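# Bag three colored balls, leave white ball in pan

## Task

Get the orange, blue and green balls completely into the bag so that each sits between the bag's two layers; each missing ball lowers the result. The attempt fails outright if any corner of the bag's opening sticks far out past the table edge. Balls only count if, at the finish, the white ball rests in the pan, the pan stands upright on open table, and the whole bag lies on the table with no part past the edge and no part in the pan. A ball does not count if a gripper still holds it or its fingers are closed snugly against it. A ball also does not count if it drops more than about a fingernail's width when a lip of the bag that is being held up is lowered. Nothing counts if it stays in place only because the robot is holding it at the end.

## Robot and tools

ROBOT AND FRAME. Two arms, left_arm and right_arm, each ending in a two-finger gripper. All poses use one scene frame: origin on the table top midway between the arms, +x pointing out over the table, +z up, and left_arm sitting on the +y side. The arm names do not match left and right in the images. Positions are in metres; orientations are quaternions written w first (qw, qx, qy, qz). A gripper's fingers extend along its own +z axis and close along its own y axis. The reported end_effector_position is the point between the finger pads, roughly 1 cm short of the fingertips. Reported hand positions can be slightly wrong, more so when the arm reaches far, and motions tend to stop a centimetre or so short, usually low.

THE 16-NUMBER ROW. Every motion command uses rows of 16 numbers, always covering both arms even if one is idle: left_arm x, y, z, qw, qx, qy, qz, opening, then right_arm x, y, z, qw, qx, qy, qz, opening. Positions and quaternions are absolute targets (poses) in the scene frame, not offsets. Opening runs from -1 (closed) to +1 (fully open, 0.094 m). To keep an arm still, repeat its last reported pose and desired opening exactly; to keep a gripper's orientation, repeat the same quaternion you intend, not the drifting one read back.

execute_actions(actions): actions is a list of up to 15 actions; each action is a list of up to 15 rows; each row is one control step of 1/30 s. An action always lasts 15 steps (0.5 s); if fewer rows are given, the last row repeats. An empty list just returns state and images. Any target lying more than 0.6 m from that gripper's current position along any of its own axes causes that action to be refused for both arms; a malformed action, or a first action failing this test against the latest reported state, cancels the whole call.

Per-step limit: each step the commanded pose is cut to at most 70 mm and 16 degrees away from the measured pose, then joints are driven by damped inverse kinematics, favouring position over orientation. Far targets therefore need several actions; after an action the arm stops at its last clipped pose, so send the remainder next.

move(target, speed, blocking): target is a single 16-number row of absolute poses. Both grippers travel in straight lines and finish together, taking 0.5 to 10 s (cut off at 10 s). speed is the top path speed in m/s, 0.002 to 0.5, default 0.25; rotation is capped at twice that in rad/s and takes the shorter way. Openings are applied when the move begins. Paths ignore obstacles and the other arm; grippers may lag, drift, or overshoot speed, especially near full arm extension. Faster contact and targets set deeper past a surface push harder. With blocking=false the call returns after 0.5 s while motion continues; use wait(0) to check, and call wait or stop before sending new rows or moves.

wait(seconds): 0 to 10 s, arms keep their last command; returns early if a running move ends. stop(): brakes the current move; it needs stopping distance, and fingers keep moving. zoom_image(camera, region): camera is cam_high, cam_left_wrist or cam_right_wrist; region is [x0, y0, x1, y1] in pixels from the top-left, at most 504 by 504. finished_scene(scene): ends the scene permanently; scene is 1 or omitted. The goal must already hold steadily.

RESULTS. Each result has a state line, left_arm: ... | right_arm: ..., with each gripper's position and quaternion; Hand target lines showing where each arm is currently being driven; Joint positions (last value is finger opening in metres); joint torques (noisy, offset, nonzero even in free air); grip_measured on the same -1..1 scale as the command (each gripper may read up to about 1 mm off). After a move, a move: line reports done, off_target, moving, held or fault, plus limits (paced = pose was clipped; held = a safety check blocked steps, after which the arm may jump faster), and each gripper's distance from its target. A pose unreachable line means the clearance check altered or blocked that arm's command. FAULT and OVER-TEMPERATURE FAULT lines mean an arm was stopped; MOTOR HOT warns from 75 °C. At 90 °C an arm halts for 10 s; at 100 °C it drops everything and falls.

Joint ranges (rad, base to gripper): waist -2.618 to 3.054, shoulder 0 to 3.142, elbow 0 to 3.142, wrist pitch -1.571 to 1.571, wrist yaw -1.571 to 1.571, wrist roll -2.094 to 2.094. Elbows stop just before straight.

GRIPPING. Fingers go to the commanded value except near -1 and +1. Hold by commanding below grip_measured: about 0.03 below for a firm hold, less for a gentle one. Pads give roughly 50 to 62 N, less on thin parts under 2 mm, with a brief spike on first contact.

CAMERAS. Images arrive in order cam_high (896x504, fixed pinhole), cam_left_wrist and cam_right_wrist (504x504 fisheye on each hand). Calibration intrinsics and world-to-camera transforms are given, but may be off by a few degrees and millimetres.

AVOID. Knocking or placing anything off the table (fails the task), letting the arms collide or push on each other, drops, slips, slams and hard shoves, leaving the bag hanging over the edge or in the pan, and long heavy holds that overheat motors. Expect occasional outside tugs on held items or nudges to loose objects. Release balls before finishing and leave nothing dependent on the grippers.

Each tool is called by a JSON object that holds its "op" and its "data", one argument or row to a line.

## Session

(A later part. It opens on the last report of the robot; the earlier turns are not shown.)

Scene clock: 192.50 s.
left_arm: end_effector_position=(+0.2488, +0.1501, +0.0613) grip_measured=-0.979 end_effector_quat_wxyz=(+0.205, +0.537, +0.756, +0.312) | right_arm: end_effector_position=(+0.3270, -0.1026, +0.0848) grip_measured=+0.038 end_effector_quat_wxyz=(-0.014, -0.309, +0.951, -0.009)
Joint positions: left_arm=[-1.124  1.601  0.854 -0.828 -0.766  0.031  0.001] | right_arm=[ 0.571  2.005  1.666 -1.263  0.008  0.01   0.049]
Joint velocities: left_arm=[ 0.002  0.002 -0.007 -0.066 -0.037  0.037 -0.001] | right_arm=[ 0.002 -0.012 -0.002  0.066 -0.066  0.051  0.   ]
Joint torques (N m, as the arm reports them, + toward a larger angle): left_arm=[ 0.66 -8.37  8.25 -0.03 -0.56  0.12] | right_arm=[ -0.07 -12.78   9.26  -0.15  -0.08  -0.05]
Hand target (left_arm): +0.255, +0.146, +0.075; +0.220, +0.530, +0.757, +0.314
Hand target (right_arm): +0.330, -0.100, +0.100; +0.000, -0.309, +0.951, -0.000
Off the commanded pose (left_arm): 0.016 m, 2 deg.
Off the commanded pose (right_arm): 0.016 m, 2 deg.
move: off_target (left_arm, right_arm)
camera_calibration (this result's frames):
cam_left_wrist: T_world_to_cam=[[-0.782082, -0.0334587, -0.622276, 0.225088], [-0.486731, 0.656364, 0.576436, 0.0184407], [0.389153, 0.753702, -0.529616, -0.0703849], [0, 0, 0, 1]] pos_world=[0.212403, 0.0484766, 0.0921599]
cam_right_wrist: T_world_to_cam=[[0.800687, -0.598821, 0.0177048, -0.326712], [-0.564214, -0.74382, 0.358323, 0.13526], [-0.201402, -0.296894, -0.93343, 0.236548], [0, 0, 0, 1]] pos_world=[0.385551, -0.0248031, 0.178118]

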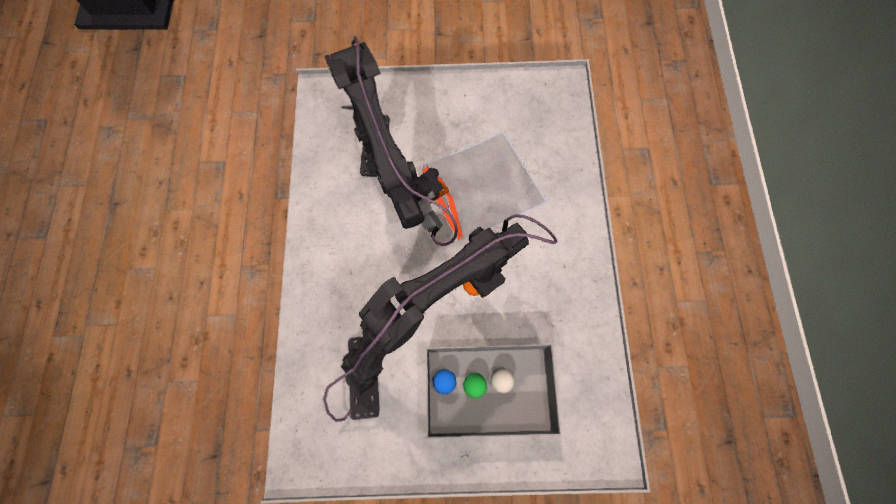

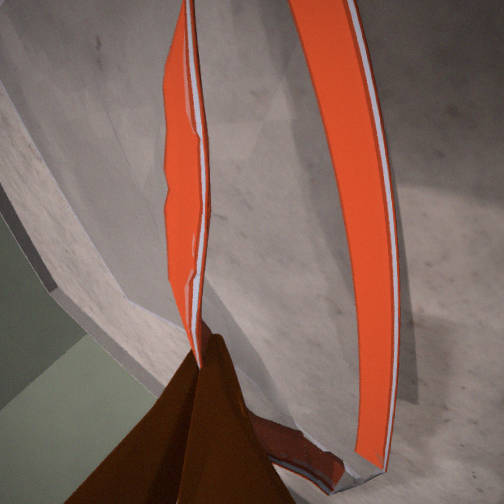

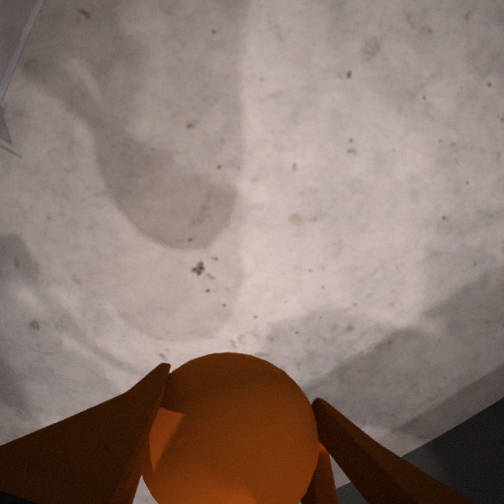

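{"op": "move", "data": {
  "target": [0.258,0.146,0.105,0.2718,0.5822,0.7660,0.0166,-1, 0.22,-0.14,0.13,0,-0.309,0.951,0,0.03],
  "speed": 0.08
}}

Scene clock: 220.87 s.
left_arm: end_effector_position=(+0.2598, +0.1474, +0.1069) grip_measured=-0.979 end_effector_quat_wxyz=(+0.261, +0.584, +0.768, +0.025) | right_arm: end_effector_position=(+0.2289, -0.1385, +0.1276) grip_measured=+0.038 end_effector_quat_wxyz=(+0.005, -0.308, +0.951, -0.002)
Joint positions: left_arm=[-0.718  1.16   0.764 -0.657 -0.122  0.535  0.001] | right_arm=[ 0.678  1.576  1.31  -1.296  0.007  0.119  0.049]
Joint velocities: left_arm=[ 0.012 -0.002 -0.002  0.007  0.051  0.007 -0.002] | right_arm=[-0.012 -0.007 -0.017 -0.007 -0.022  0.007 -0.001]
Joint torques (N m, as the arm reports them, + toward a larger angle): left_arm=[ 0.7  -5.35  5.69  1.45  0.04  0.13] | right_arm=[ 0.75 -8.59  5.82 -0.03 -0.05  0.06]
Hand target (left_arm): +0.260, +0.147, +0.109; +0.272, +0.584, +0.765, +0.018
Hand target (right_arm): +0.221, -0.141, +0.130; +0.001, -0.309, +0.951, +0.000
Off the commanded pose (left_arm): 0.003 m, 2 deg.
Off the commanded pose (right_arm): 0.009 m, 1 deg.
move: done
camera_calibration (this result's frames):
cam_left_wrist: T_world_to_cam=[[-0.928297, -0.0945758, -0.359611, 0.280954], [-0.198047, 0.944279, 0.262897, -0.0846732], [0.314709, 0.315266, -0.895302, 0.0745917], [0, 0, 0, 1]] pos_world=[0.220565, 0.0830103, 0.190076]
cam_right_wrist: T_world_to_cam=[[0.799038, -0.600641, 0.0277256, -0.271519], [-0.57616, -0.751651, 0.32103, 0.0443021], [-0.171984, -0.27249, -0.946663, 0.244366], [0, 0, 0, 1]] pos_world=[0.284506, -0.0631986, 0.224638]

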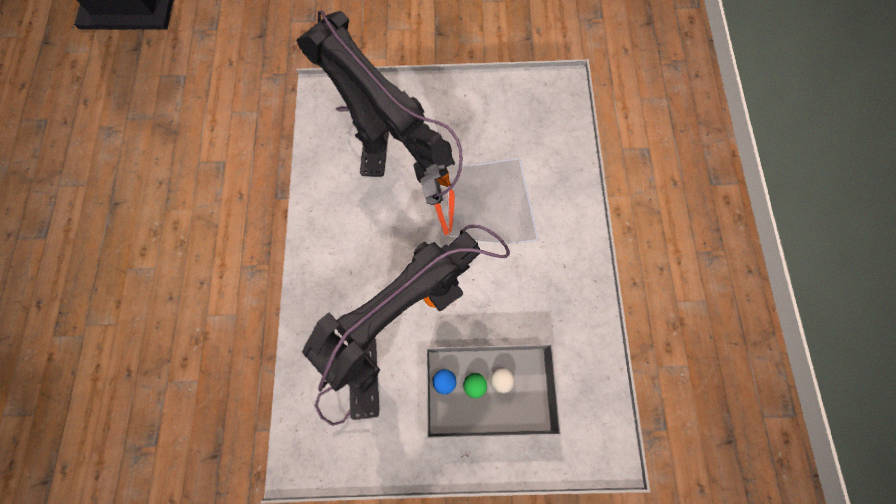

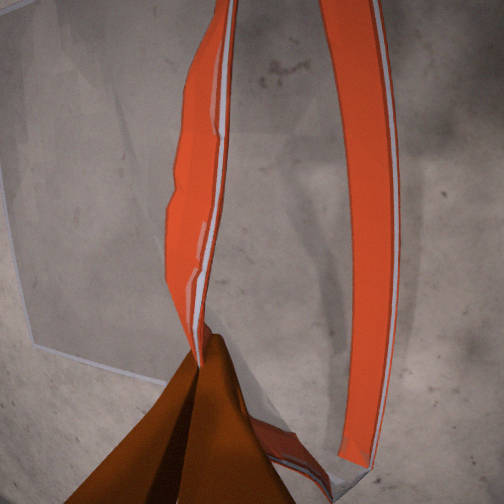

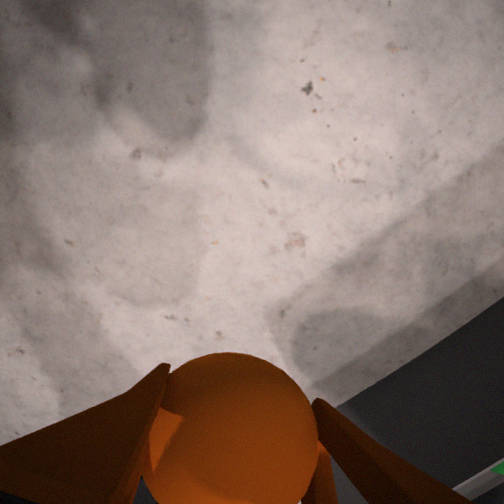

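{"op": "move", "data": {
  "target": [0.258,0.146,0.105,0.2718,0.5822,0.7660,0.0166,-1, 0.12,-0.02,0.11,0.4403,-0.2667,0.8459,0.1388,0.03],
  "speed": 0.2
}}

Scene clock: 230.70 s.
left_arm: end_effector_position=(+0.2589, +0.1478, +0.1030) grip_measured=-0.979 end_effector_quat_wxyz=(+0.260, +0.584, +0.768, +0.024) | right_arm: end_effector_position=(+0.1185, -0.0190, +0.1134) grip_measured=+0.038 end_effector_quat_wxyz=(+0.436, -0.265, +0.848, +0.143)
Joint positions: left_arm=[-0.718  1.16   0.75  -0.644 -0.119  0.536  0.001] | right_arm=[ 1.616  1.309  0.665 -0.327  0.793  0.82   0.049]
Joint velocities: left_arm=[ 0.002 -0.002 -0.007 -0.022 -0.037  0.007  0.001] | right_arm=[ 0.007  0.007  0.002 -0.007 -0.037  0.051 -0.   ]
Joint torques (N m, as the arm reports them, + toward a larger angle): left_arm=[ 0.09 -5.28  5.69  1.44  0.03  0.01] | right_arm=[ 0.69 -3.67  6.39  1.21  0.52  0.08]
Hand target (left_arm): +0.258, +0.146, +0.105; +0.271, +0.582, +0.766, +0.017
Hand target (right_arm): +0.119, -0.019, +0.112; +0.443, -0.261, +0.846, +0.143
Off the commanded pose (left_arm): 0.003 m, 2 deg.
Off the commanded pose (right_arm): 0.004 m, 1 deg.
move: done
camera_calibration (this result's frames):
cam_left_wrist: T_world_to_cam=[[-0.929278, -0.0925379, -0.357601, 0.278461], [-0.19547, 0.944645, 0.263508, -0.0849548], [0.313422, 0.314772, -0.895927, 0.0717172], [0, 0, 0, 1]] pos_world=[0.219683, 0.0834458, 0.186217]
cam_right_wrist: T_world_to_cam=[[0.677593, -0.694941, 0.240675, -0.122741], [-0.49392, -0.672481, -0.551191, 0.165756], [0.544895, 0.254609, -0.798914, 0.152821], [0, 0, 0, 1]] pos_world=[0.0817669, -0.0127396, 0.242995]

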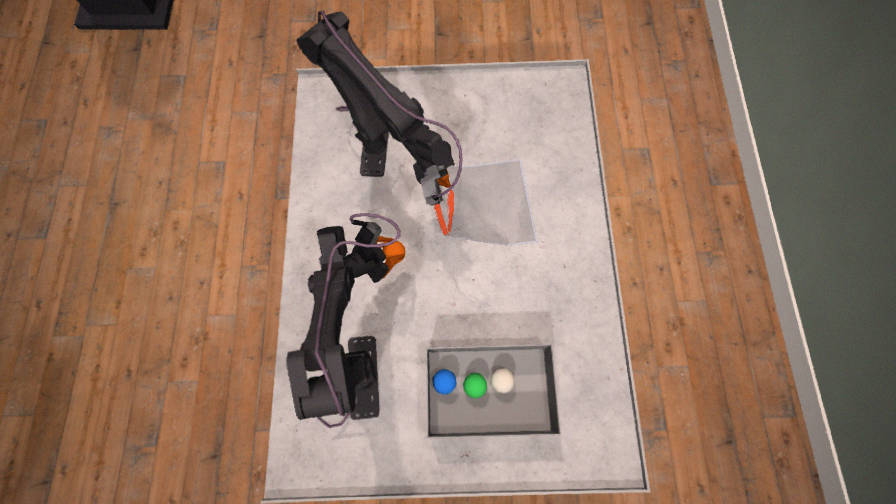

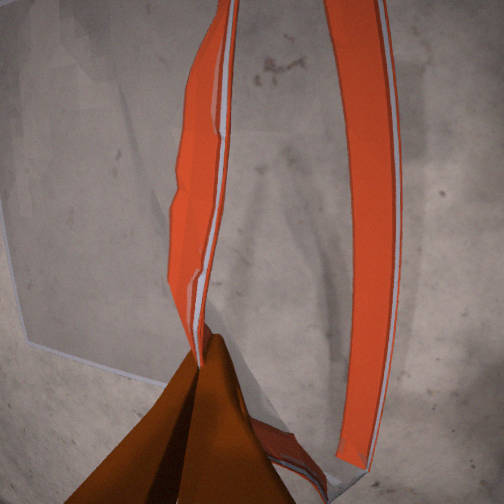

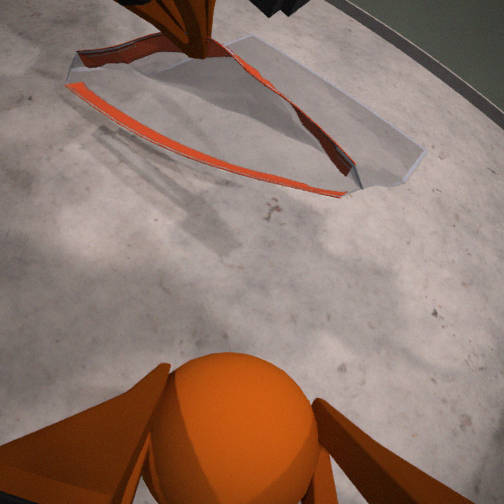

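{"op": "move", "data": {
  "target": [0.262,0.146,0.100,0.2648,0.4404,0.8555,0.0635,-1, 0.12,-0.02,0.11,0.4403,-0.2667,0.8459,0.1388,0.03],
  "speed": 0.08
}}

Scene clock: 274.17 s.
left_arm: end_effector_position=(+0.2578, +0.1497, +0.0899) grip_measured=-0.979 end_effector_quat_wxyz=(+0.257, +0.447, +0.855, +0.061) | right_arm: end_effector_position=(+0.1183, -0.0187, +0.1134) grip_measured=+0.038 end_effector_quat_wxyz=(+0.435, -0.265, +0.848, +0.144)
Joint positions: left_arm=[-0.841  1.233  0.75  -0.652 -0.322  0.116  0.001] | right_arm=[ 1.616  1.309  0.665 -0.325  0.791  0.82   0.049]
Joint velocities: left_arm=[ 0.012  0.012  0.007  0.022 -0.051 -0.007 -0.001] | right_arm=[-0.007 -0.002 -0.007 -0.081 -0.007 -0.022 -0.001]
Joint torques (N m, as the arm reports them, + toward a larger angle): left_arm=[-0.62 -3.38 10.08  0.84 -0.29 -0.09] | right_arm=[-0.01 -3.53  6.26  1.18  0.47 -0.08]
Hand target (left_arm): +0.261, +0.146, +0.099; +0.265, +0.440, +0.856, +0.063
Hand target (right_arm): +0.120, -0.020, +0.110; +0.440, -0.267, +0.846, +0.139
Off the commanded pose (left_arm): 0.012 m, 1 deg.
Off the commanded pose (right_arm): 0.004 m, 1 deg.
move: off_target (left_arm)
camera_calibration (this result's frames):
cam_left_wrist: T_world_to_cam=[[-0.847394, -0.396324, -0.353342, 0.296886], [-0.49374, 0.832951, 0.249826, 0.0112543], [0.195305, 0.38616, -0.901519, 0.0799497], [0, 0, 0, 1]] pos_world=[0.241521, 0.0774151, 0.174167]
cam_right_wrist: T_world_to_cam=[[0.678758, -0.694531, 0.238568, -0.122189], [-0.494151, -0.672276, -0.551234, 0.165874], [0.543233, 0.256266, -0.799516, 0.153155], [0, 0, 0, 1]] pos_world=[0.0817047, -0.0125989, 0.243036]

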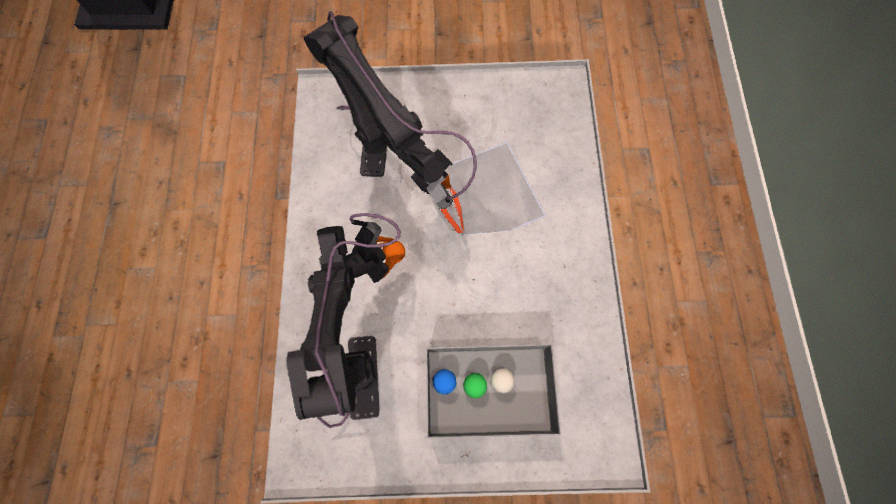

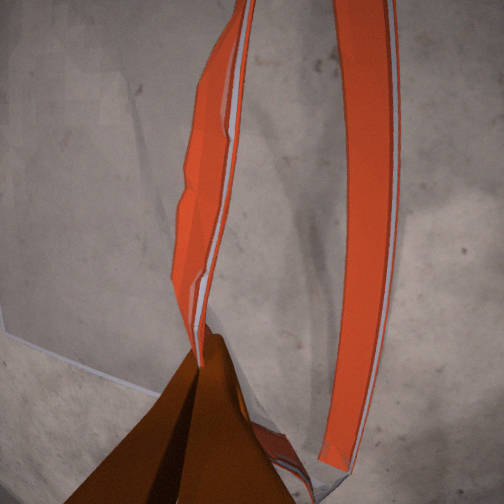

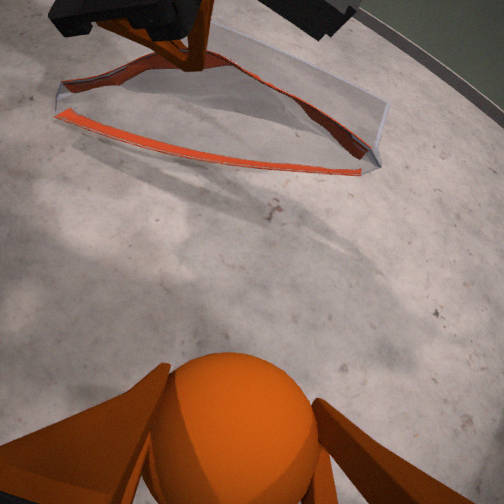

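{"op": "move", "data": {
  "target": [0.268,0.148,0.108,0.1759,0.4828,0.8519,-0.1009,-1, 0.13,0.01,0.09,0.530,-0.26,0.79,0.165,0.03],
  "speed": 0.08
}}

Scene clock: 293.53 s.
left_arm: end_effector_position=(+0.2667, +0.1523, +0.1006) grip_measured=-0.979 end_effector_quat_wxyz=(+0.174, +0.480, +0.855, -0.091) | right_arm: end_effector_position=(+0.1311, +0.0123, +0.0922) grip_measured=+0.038 end_effector_quat_wxyz=(+0.524, -0.255, +0.795, +0.169)
Joint positions: left_arm=[-0.523  1.305  0.894 -0.792  0.148  0.393  0.001] | right_arm=[1.616 1.525 0.526 0.278 0.931 0.617 0.049]
Joint velocities: left_arm=[-0.012  0.002  0.012 -0.022 -0.007 -0.051 -0.001] | right_arm=[-0.022 -0.017 -0.007  0.095 -0.11  -0.037 -0.   ]
Joint torques (N m, as the arm reports them, + toward a larger angle): left_arm=[ 0.68 -4.06  9.72  0.72  0.22  0.15] | right_arm=[ 0.95 -4.88  5.04  1.39  0.52 -0.05]
Hand target (left_arm): +0.269, +0.149, +0.108; +0.177, +0.483, +0.852, -0.099
Hand target (right_arm): +0.129, +0.010, +0.090; +0.529, -0.259, +0.791, +0.165
Off the commanded pose (left_arm): 0.009 m, 1 deg.
Off the commanded pose (right_arm): 0.003 m, 1 deg.
move: done
camera_calibration (this result's frames):
cam_left_wrist: T_world_to_cam=[[-0.947839, -0.316792, -0.0352592, 0.291889], [-0.316741, 0.923695, 0.215554, -0.0467045], [-0.0357169, 0.215478, -0.975855, 0.181957], [0, 0, 0, 1]] pos_world=[0.268369, 0.096401, 0.197922]
cam_right_wrist: T_world_to_cam=[[0.636938, -0.719763, 0.276135, -0.101989], [-0.376601, -0.603049, -0.70321, 0.179065], [0.672667, 0.343908, -0.655168, 0.0899826], [0, 0, 0, 1]] pos_world=[0.0718682, 0.00363158, 0.213037]

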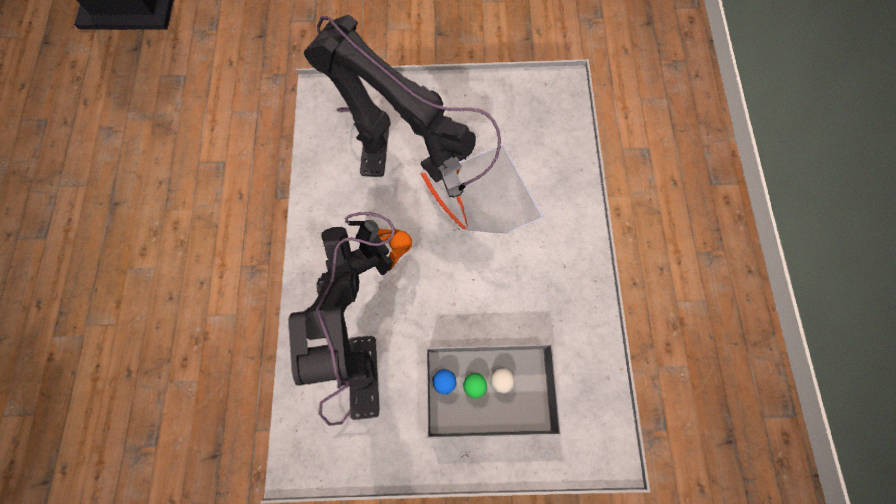

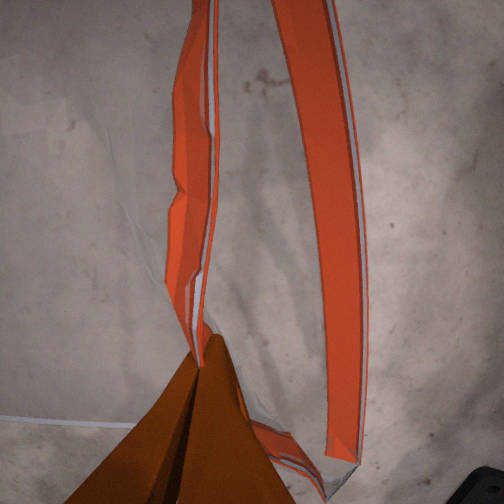

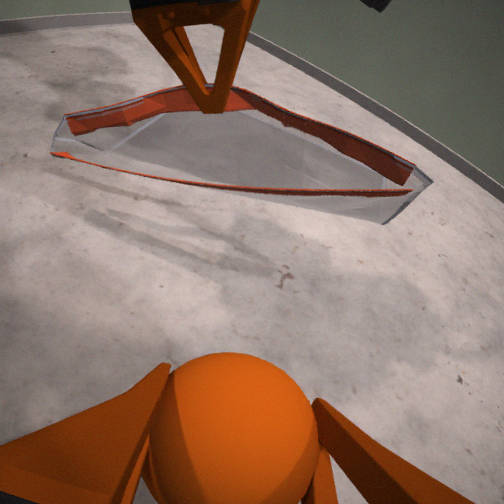

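{"op": "zoom_image", "data": {
  "camera": "cam_high",
  "region": [360, 130, 560, 280]
}}

Region (360, 130, 560, 280) of cam_high's 896x504 image, scaled by 2.520, with more detail than that image has; it fills the top 378 rows of this view, and the rest is white.

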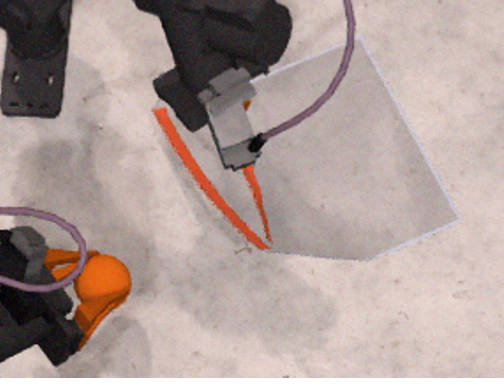

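{"op": "move", "data": {
  "target": [0.268,0.148,0.100,0.1759,0.4828,0.8519,-0.1009,-1, 0.195,0.068,0.108,0.530,-0.26,0.79,0.165,0.03],
  "speed": 0.1
}}

Scene clock: 317.40 s.
left_arm: end_effector_position=(+0.2662, +0.1518, +0.1006) grip_measured=-0.979 end_effector_quat_wxyz=(+0.174, +0.481, +0.855, -0.093) | right_arm: end_effector_position=(+0.1906, +0.0594, +0.0978) grip_measured=+0.038 end_effector_quat_wxyz=(+0.522, -0.269, +0.795, +0.154)
Joint positions: left_arm=[-0.523  1.305  0.894 -0.792  0.151  0.394  0.001] | right_arm=[1.394 1.681 0.697 0.388 0.755 0.396 0.049]
Joint velocities: left_arm=[-0.012 -0.012 -0.007 -0.022 -0.007 -0.037 -0.   ] | right_arm=[-0.012 -0.002  0.002 -0.095  0.081  0.007  0.   ]
Joint torques (N m, as the arm reports them, + toward a larger angle): left_arm=[ 0.31 -3.72  6.98  1.13  0.23  0.1 ] | right_arm=[-0.61 -6.98  9.02  1.63  0.21 -0.16]
Hand target (left_arm): +0.268, +0.148, +0.100; +0.176, +0.483, +0.852, -0.101
Hand target (right_arm): +0.195, +0.068, +0.108; +0.529, -0.260, +0.791, +0.164
Off the commanded pose (left_arm): 0.004 m, 1 deg.
Off the commanded pose (right_arm): 0.014 m, 2 deg.
move: off_target (right_arm)
camera_calibration (this result's frames):
cam_left_wrist: T_world_to_cam=[[-0.948566, -0.314909, -0.0324768, 0.290907], [-0.314373, 0.924899, 0.213847, -0.047065], [-0.0373045, 0.213058, -0.976327, 0.18294], [0, 0, 0, 1]] pos_world=[0.267973, 0.0961628, 0.198122]
cam_right_wrist: T_world_to_cam=[[0.638727, -0.703799, 0.310959, -0.11219], [-0.366488, -0.633631, -0.681321, 0.231601], [0.676546, 0.321216, -0.66265, 0.038758], [0, 0, 0, 1]] pos_world=[0.130316, 0.0553404, 0.218364]

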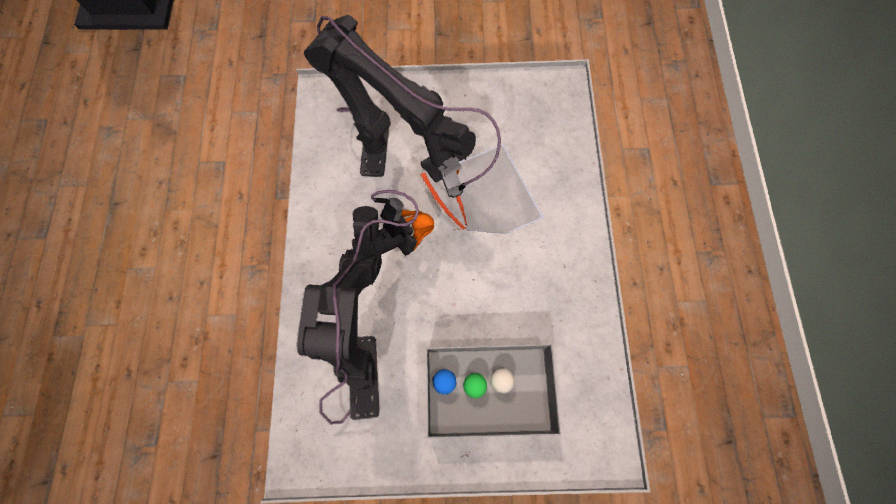

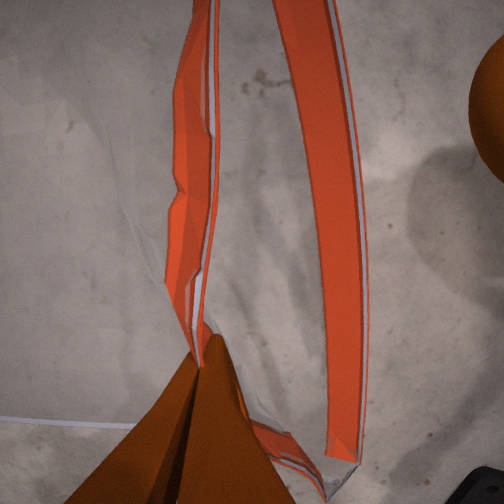

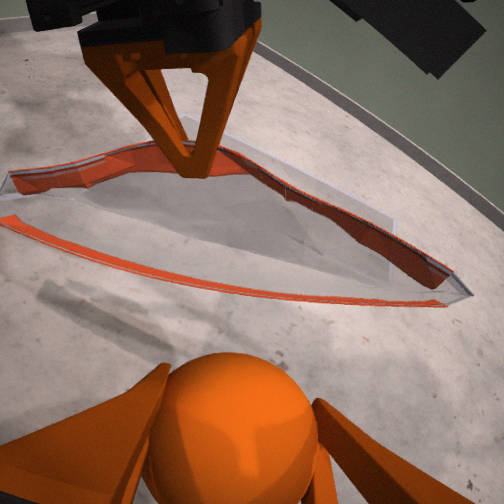

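{"op": "move", "data": {
  "target": [0.268,0.148,0.088,0.1759,0.4828,0.8519,-0.1009,-1, 0.232,0.105,0.108,0.530,-0.26,0.79,0.165,0.03],
  "speed": 0.06
}}

Scene clock: 330.40 s.
left_arm: end_effector_position=(+0.2693, +0.1496, +0.0929) grip_measured=-0.979 end_effector_quat_wxyz=(+0.178, +0.480, +0.854, -0.093) | right_arm: end_effector_position=(+0.2260, +0.0970, +0.0971) grip_measured=+0.038 end_effector_quat_wxyz=(+0.521, -0.269, +0.796, +0.154)
Joint positions: left_arm=[-0.523  1.32   0.872 -0.746  0.151  0.394  0.001] | right_arm=[1.3   1.825 0.862 0.41  0.674 0.33  0.049]
Joint velocities: left_arm=[ 0.017 -0.002 -0.017  0.066 -0.022 -0.007 -0.   ] | right_arm=[ 0.017 -0.002  0.002 -0.022 -0.037 -0.022 -0.   ]
Joint torques (N m, as the arm reports them, + toward a larger angle): left_arm=[ 0.33 -4.26  5.35  1.17  0.21  0.1 ] | right_arm=[-0.66 -8.52  9.35  1.64  0.22 -0.13]
Hand target (left_arm): +0.268, +0.148, +0.088; +0.176, +0.483, +0.852, -0.101
Hand target (right_arm): +0.232, +0.105, +0.108; +0.530, -0.260, +0.790, +0.165
Off the commanded pose (left_arm): 0.005 m, 1 deg.
Off the commanded pose (right_arm): 0.015 m, 2 deg.
move: off_target (right_arm)
camera_calibration (this result's frames):
cam_left_wrist: T_world_to_cam=[[-0.948347, -0.315059, -0.0370796, 0.293362], [-0.315699, 0.925811, 0.207867, -0.0416303], [-0.0311618, 0.208836, -0.977454, 0.175047], [0, 0, 0, 1]] pos_world=[0.270521, 0.0944118, 0.190632]
cam_right_wrist: T_world_to_cam=[[0.640151, -0.703131, 0.309538, -0.108481], [-0.367185, -0.633941, -0.680658, 0.268043], [0.67482, 0.322066, -0.663997, 0.00273109], [0, 0, 0, 1]] pos_world=[0.166022, 0.0927675, 0.217838]

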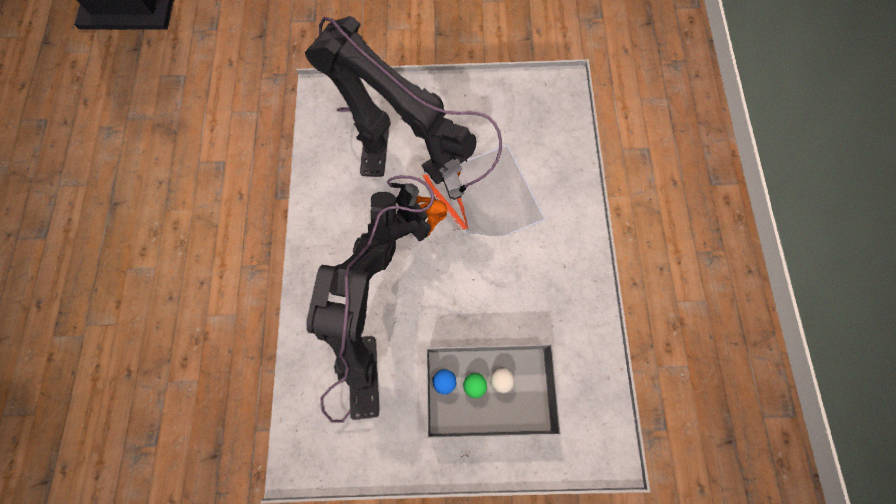

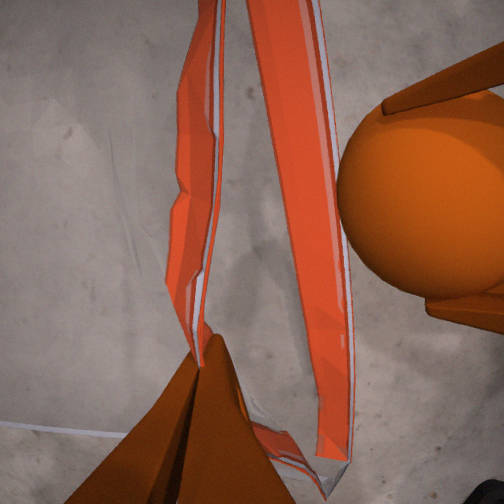

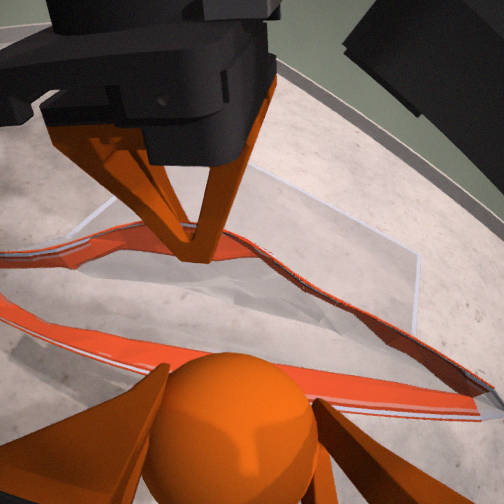

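{"op": "move", "data": {
  "target": [0.268,0.148,0.080,0.1759,0.4828,0.8519,-0.1009,-1, 0.230,0.105,0.125,0.530,-0.26,0.79,0.165,0.03],
  "speed": 0.05
}}

{"op": "move", "data": {
  "target": [0.268,0.148,0.080,0.1759,0.4828,0.8519,-0.1009,-1, 0.258,0.122,0.120,0.530,-0.26,0.79,0.165,0.03],
  "speed": 0.05
}}

Scene clock: 340.77 s.
left_arm: end_effector_position=(+0.2693, +0.1495, +0.0847) grip_measured=-0.979 end_effector_quat_wxyz=(+0.177, +0.480, +0.854, -0.093) | right_arm: end_effector_position=(+0.2266, +0.1011, +0.1095) grip_measured=+0.038 end_effector_quat_wxyz=(+0.523, -0.267, +0.794, +0.159)
Joint positions: left_arm=[-0.523  1.329  0.844 -0.711  0.152  0.394  0.001] | right_arm=[1.3   1.806 0.889 0.376 0.672 0.329 0.049]
Joint velocities: left_arm=[ 0.002 -0.017  0.007  0.081 -0.051  0.066  0.   ] | right_arm=[ 0.017 -0.007  0.012 -0.051 -0.022  0.022 -0.001]
Joint torques (N m, as the arm reports them, + toward a larger angle): left_arm=[ 0.35 -4.32  5.32  1.16  0.21  0.09] | right_arm=[ -0.25 -10.8    9.12   1.29   0.24  -0.05]
Hand target (left_arm): +0.268, +0.148, +0.080; +0.176, +0.483, +0.852, -0.101
Hand target (right_arm): +0.230, +0.105, +0.125; +0.530, -0.260, +0.790, +0.165
Off the commanded pose (left_arm): 0.005 m, 1 deg.
Off the commanded pose (right_arm): 0.016 m, 1 deg.
move: off_target (right_arm)
camera_calibration (this result's frames):
cam_left_wrist: T_world_to_cam=[[-0.94841, -0.314929, -0.0365667, 0.292988], [-0.315463, 0.925871, 0.207959, -0.0399266], [-0.0316364, 0.208766, -0.977454, 0.167183], [0, 0, 0, 1]] pos_world=[0.270567, 0.0943353, 0.182431]
cam_right_wrist: T_world_to_cam=[[0.640695, -0.705448, 0.303072, -0.108969], [-0.364502, -0.626876, -0.688596, 0.278889], [0.675757, 0.33071, -0.658774, 0.00751017], [0, 0, 0, 1]] pos_world=[0.166396, 0.0954729, 0.230015]

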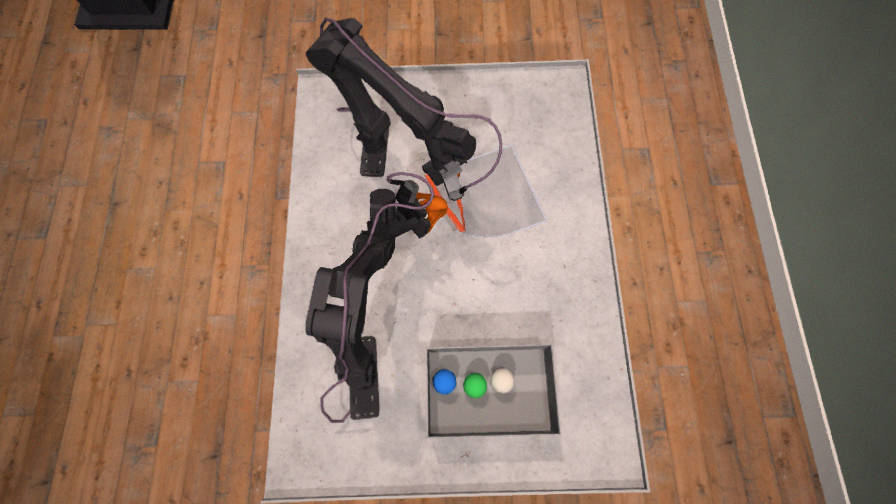

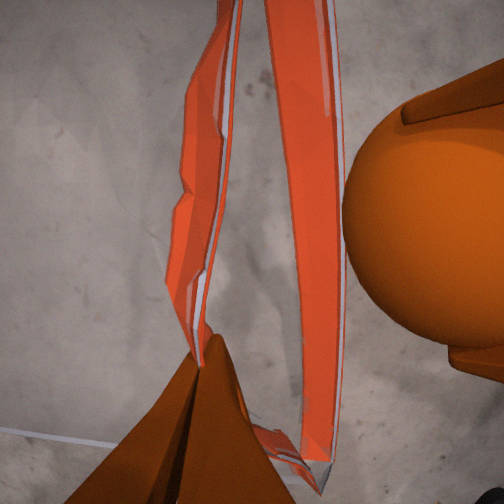

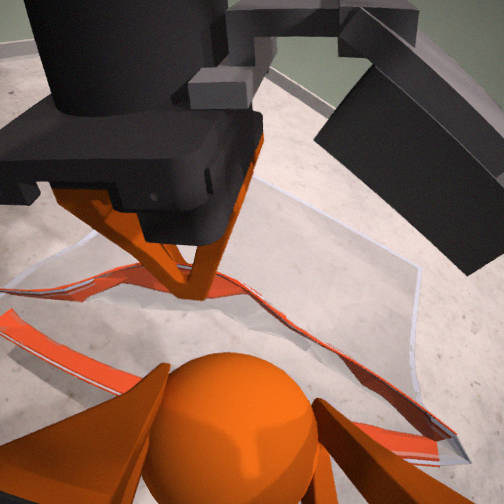

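Scene clock: 341.83 s.
left_arm: end_effector_position=(+0.2696, +0.1493, +0.0848) grip_measured=-0.979 end_effector_quat_wxyz=(+0.178, +0.480, +0.854, -0.093) | right_arm: end_effector_position=(+0.2520, +0.1157, +0.1103) grip_measured=+0.038 end_effector_quat_wxyz=(+0.522, -0.266, +0.795, +0.158)
Joint positions: left_arm=[-0.523  1.329  0.844 -0.71   0.152  0.394  0.001] | right_arm=[1.239 1.87  0.974 0.376 0.621 0.293 0.049]
Joint velocities: left_arm=[-0.007  0.002 -0.002  0.037 -0.066 -0.037  0.001] | right_arm=[-0.002  0.012 -0.012  0.022 -0.022  0.022  0.   ]
Joint torques (N m, as the arm reports them, + toward a larger angle): left_arm=[ 0.34 -4.29  5.38  1.18  0.21  0.1 ] | right_arm=[-0.76 -9.35  9.78  1.56  0.24 -0.09]
Hand target (left_arm): +0.268, +0.148, +0.080; +0.176, +0.483, +0.852, -0.101
Hand target (right_arm): +0.258, +0.122, +0.120; +0.530, -0.260, +0.790, +0.165
Off the commanded pose (left_arm): 0.005 m, 1 deg.
Off the commanded pose (right_arm): 0.013 m, 1 deg.
move: off_target (right_arm)
camera_calibration (this result's frames):
cam_left_wrist: T_world_to_cam=[[-0.948364, -0.314961, -0.0374872, 0.293275], [-0.315723, 0.92605, 0.206762, -0.0395356], [-0.030407, 0.207921, -0.977673, 0.167182], [0, 0, 0, 1]] pos_world=[0.270733, 0.0942215, 0.182618]
cam_right_wrist: T_world_to_cam=[[0.639559, -0.706863, 0.302176, -0.114651], [-0.366924, -0.626104, -0.688012, 0.298258], [0.675523, 0.329148, -0.659795, -0.0135647], [0, 0, 0, 1]] pos_world=[0.191928, 0.110163, 0.2309]

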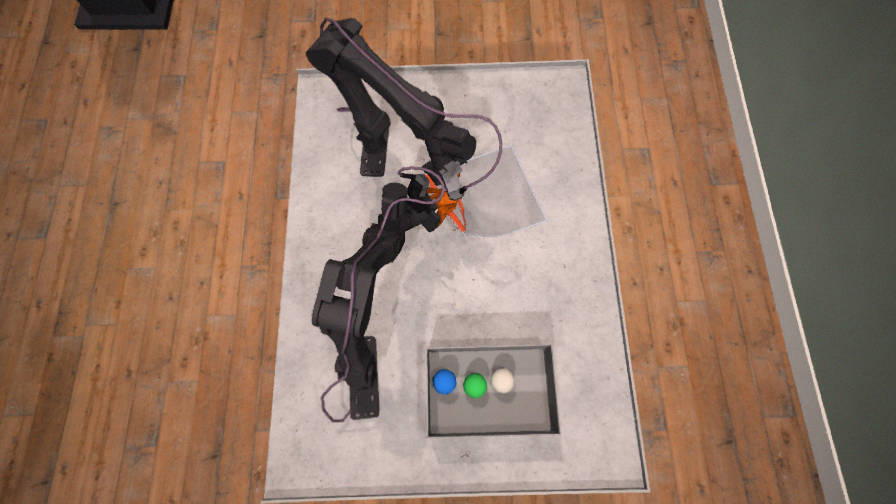

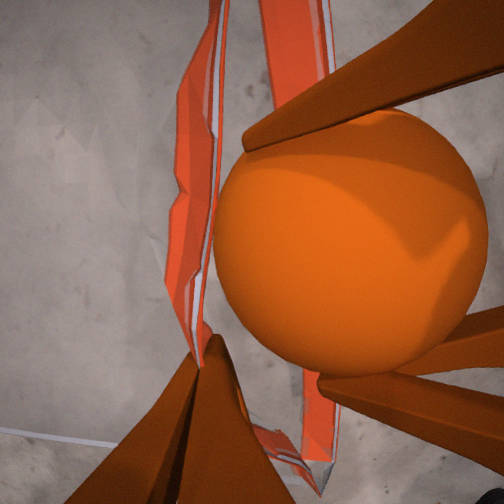

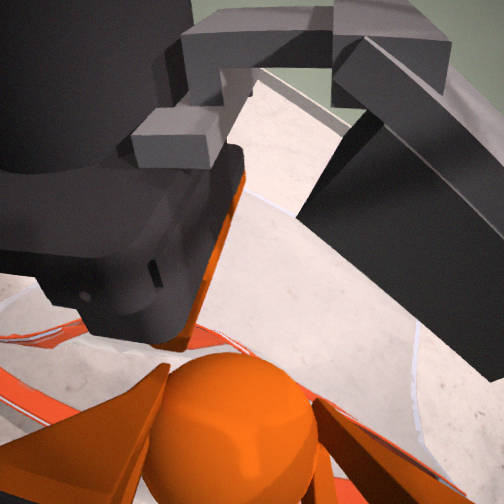

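{"op": "move", "data": {
  "target": [0.272,0.150,0.098,0.1759,0.4828,0.8519,-0.1009,-1, 0.262,0.116,0.068,0.5872,-0.237,0.7515,0.1851,0.03],
  "speed": 0.04
}}

Scene clock: 353.33 s.
left_arm: end_effector_position=(+0.2687, +0.1533, +0.0881) grip_measured=-0.979 end_effector_quat_wxyz=(+0.169, +0.481, +0.855, -0.093) | right_arm: end_effector_position=(+0.2586, +0.1213, +0.0695) grip_measured=+0.038 end_effector_quat_wxyz=(+0.582, -0.239, +0.753, +0.192)
Joint positions: left_arm=[-0.51   1.329  0.864 -0.749  0.157  0.406  0.001] | right_arm=[1.239 2.097 0.865 0.914 0.655 0.209 0.049]
Joint velocities: left_arm=[-0.017 -0.002 -0.002  0.051  0.022 -0.022  0.   ] | right_arm=[-0.007 -0.027 -0.017  0.022 -0.066  0.037  0.   ]
Joint torques (N m, as the arm reports them, + toward a larger angle): left_arm=[ 0.69 -5.03  9.61  0.71  0.22  0.14] | right_arm=[ -0.38 -10.17   4.43   1.8    0.24  -0.08]
Hand target (left_arm): +0.272, +0.150, +0.098; +0.176, +0.483, +0.852, -0.101
Hand target (right_arm): +0.262, +0.116, +0.067; +0.586, -0.236, +0.752, +0.185
Off the commanded pose (left_arm): 0.011 m, 1 deg.
Off the commanded pose (right_arm): 0.007 m, 1 deg.
move: off_target (left_arm)
camera_calibration (this result's frames):
cam_left_wrist: T_world_to_cam=[[-0.948869, -0.314563, -0.0264107, 0.292857], [-0.312464, 0.924044, 0.220248, -0.0459778], [-0.0448772, 0.217239, -0.975086, 0.171754], [0, 0, 0, 1]] pos_world=[0.271225, 0.0972959, 0.185336]
cam_right_wrist: T_world_to_cam=[[0.604165, -0.745947, 0.280263, -0.087111], [-0.285067, -0.530758, -0.798143, 0.251069], [0.744125, 0.402317, -0.53331, -0.0821732], [0, 0, 0, 1]] pos_world=[0.185348, 0.101337, 0.180979]

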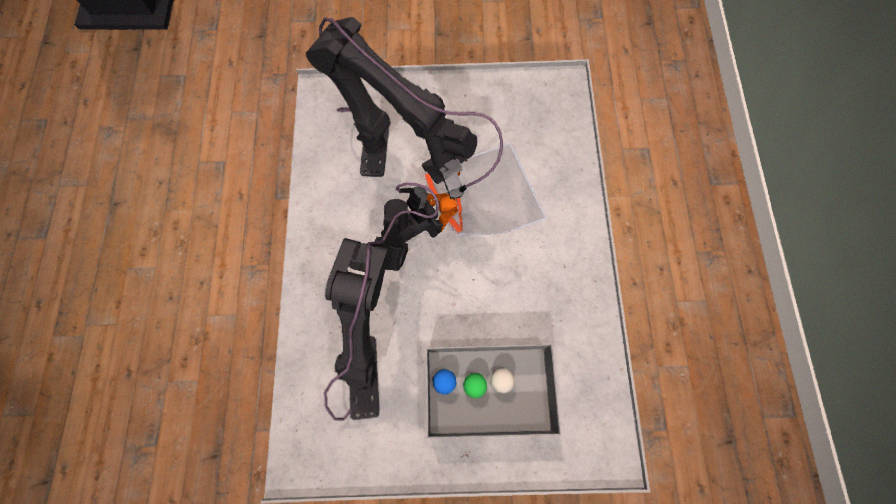

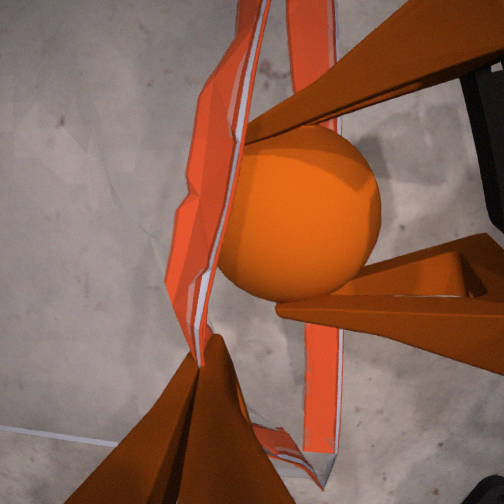

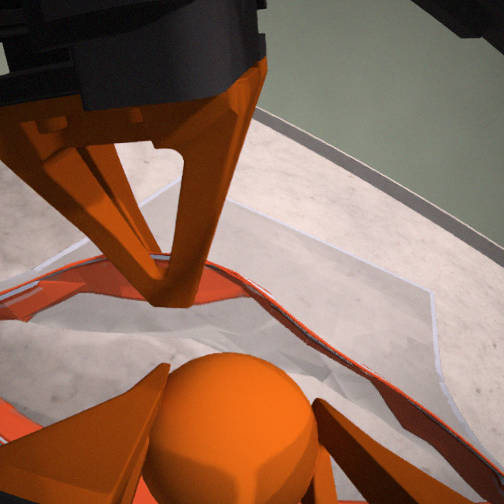

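{"op": "move", "data": {
  "target": [0.272,0.152,0.115,0.1759,0.4828,0.8519,-0.1009,-1, 0.285,0.120,0.056,0.5872,-0.237,0.7515,0.1851,0.03],
  "speed": 0.03
}}

Scene clock: 358.27 s.
left_arm: end_effector_position=(+0.2699, +0.1544, +0.1015) grip_measured=-0.979 end_effector_quat_wxyz=(+0.165, +0.480, +0.856, -0.093) | right_arm: end_effector_position=(+0.2780, +0.1130, +0.0475) grip_measured=+0.038 end_effector_quat_wxyz=(+0.578, -0.245, +0.758, +0.177)
Joint positions: left_arm=[-0.504  1.329  0.922 -0.818  0.159  0.412  0.001] | right_arm=[1.185 2.161 0.865 0.96  0.616 0.184 0.049]
Joint velocities: left_arm=[-0.007  0.027  0.007 -0.081 -0.037  0.007  0.   ] | right_arm=[ 0.002 -0.007 -0.007  0.022 -0.007 -0.007 -0.001]
Joint torques (N m, as the arm reports them, + toward a larger angle): left_arm=[ 0.66 -6.41  9.56  0.69  0.23  0.15] | right_arm=[ -1.03 -10.18   7.81   1.75   0.1   -0.09]
Hand target (left_arm): +0.272, +0.152, +0.115; +0.176, +0.483, +0.852, -0.101
Hand target (right_arm): +0.285, +0.120, +0.056; +0.587, -0.237, +0.752, +0.185
Off the commanded pose (left_arm): 0.014 m, 2 deg.
Off the commanded pose (right_arm): 0.013 m, 2 deg.
move: off_target (left_arm, right_arm)
camera_calibration (this result's frames):
cam_left_wrist: T_world_to_cam=[[-0.948825, -0.31517, -0.0199891, 0.294145], [-0.311255, 0.922581, 0.227958, -0.0504226], [-0.0534041, 0.222514, -0.973466, 0.185937], [0, 0, 0, 1]] pos_world=[0.273328, 0.0978509, 0.198378]
cam_right_wrist: T_world_to_cam=[[0.597569, -0.742392, 0.302927, -0.0985263], [-0.293004, -0.553855, -0.779355, 0.238533], [0.746364, 0.37696, -0.548491, -0.102119], [0, 0, 0, 1]] pos_world=[0.204985, 0.0974621, 0.159736]

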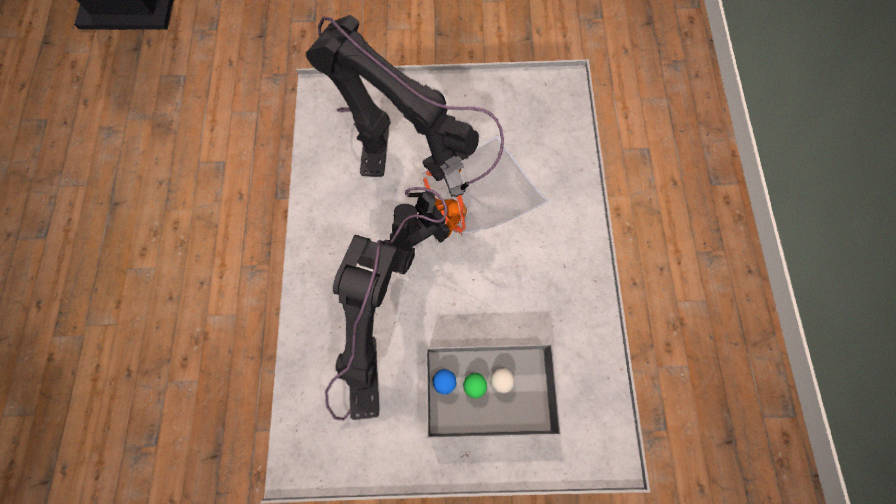

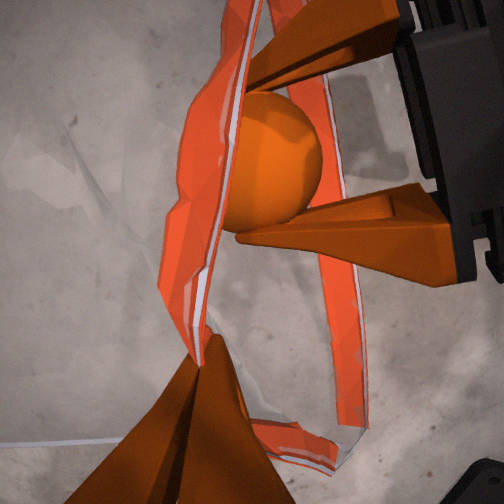

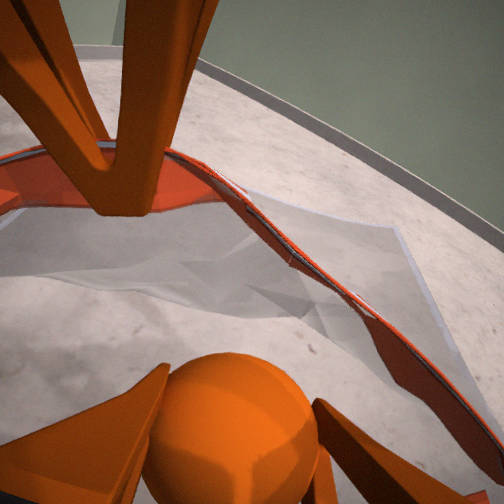

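{"op": "move", "data": {
  "target": [0.272,0.152,0.120,0.1759,0.4828,0.8519,-0.1009,-1, 0.315,0.143,0.062,0.5872,-0.237,0.7515,0.1851,0.03],
  "speed": 0.03
}}

Scene clock: 367.13 s.
left_arm: end_effector_position=(+0.2692, +0.1548, +0.1056) grip_measured=-0.979 end_effector_quat_wxyz=(+0.161, +0.481, +0.857, -0.093) | right_arm: end_effector_position=(+0.3086, +0.1395, +0.0592) grip_measured=+0.038 end_effector_quat_wxyz=(+0.585, -0.237, +0.752, +0.188)
Joint positions: left_arm=[-0.504  1.329  0.941 -0.843  0.159  0.413  0.001] | right_arm=[1.132 2.217 1.018 0.905 0.565 0.165 0.049]
Joint velocities: left_arm=[ 0.002 -0.002 -0.002 -0.007  0.051 -0.007 -0.001] | right_arm=[-0.022  0.022  0.017 -0.022 -0.022  0.051 -0.   ]
Joint torques (N m, as the arm reports them, + toward a larger angle): left_arm=[ 0.71 -6.61  9.54  0.66  0.23  0.15] | right_arm=[ -0.71 -11.34   8.32   1.53   0.07  -0.14]
Hand target (left_arm): +0.272, +0.152, +0.120; +0.176, +0.483, +0.852, -0.101
Hand target (right_arm): +0.315, +0.143, +0.062; +0.587, -0.237, +0.752, +0.185
Off the commanded pose (left_arm): 0.015 m, 2 deg.
Off the commanded pose (right_arm): 0.008 m, 0 deg.
move: off_target (left_arm)
camera_calibration (this result's frames):
cam_left_wrist: T_world_to_cam=[[-0.949185, -0.314314, -0.0159651, 0.293238], [-0.309245, 0.922054, 0.232773, -0.0528836], [-0.0584432, 0.225882, -0.9724, 0.190563], [0, 0, 0, 1]] pos_world=[0.27312, 0.0978854, 0.202295]
cam_right_wrist: T_world_to_cam=[[0.594701, -0.751356, 0.285998, -0.0975406], [-0.285487, -0.529925, -0.798546, 0.266717], [0.75155, 0.393248, -0.52965, -0.133447], [0, 0, 0, 1]] pos_world=[0.234444, 0.12053, 0.170202]

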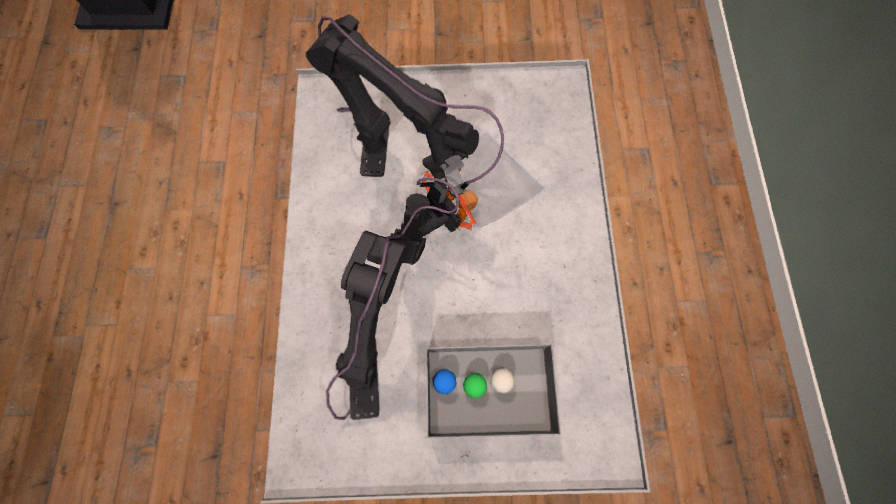

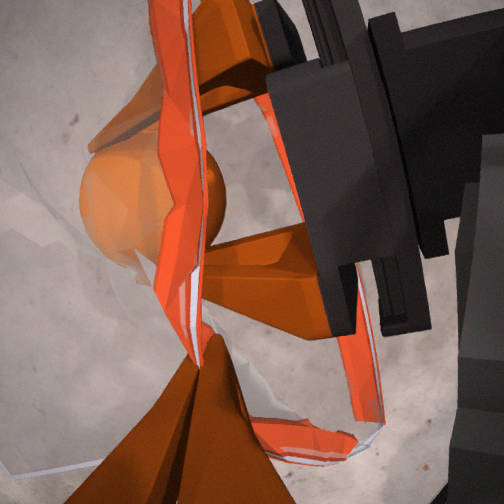

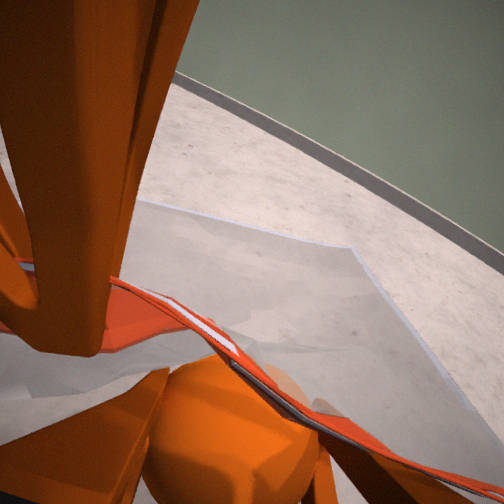

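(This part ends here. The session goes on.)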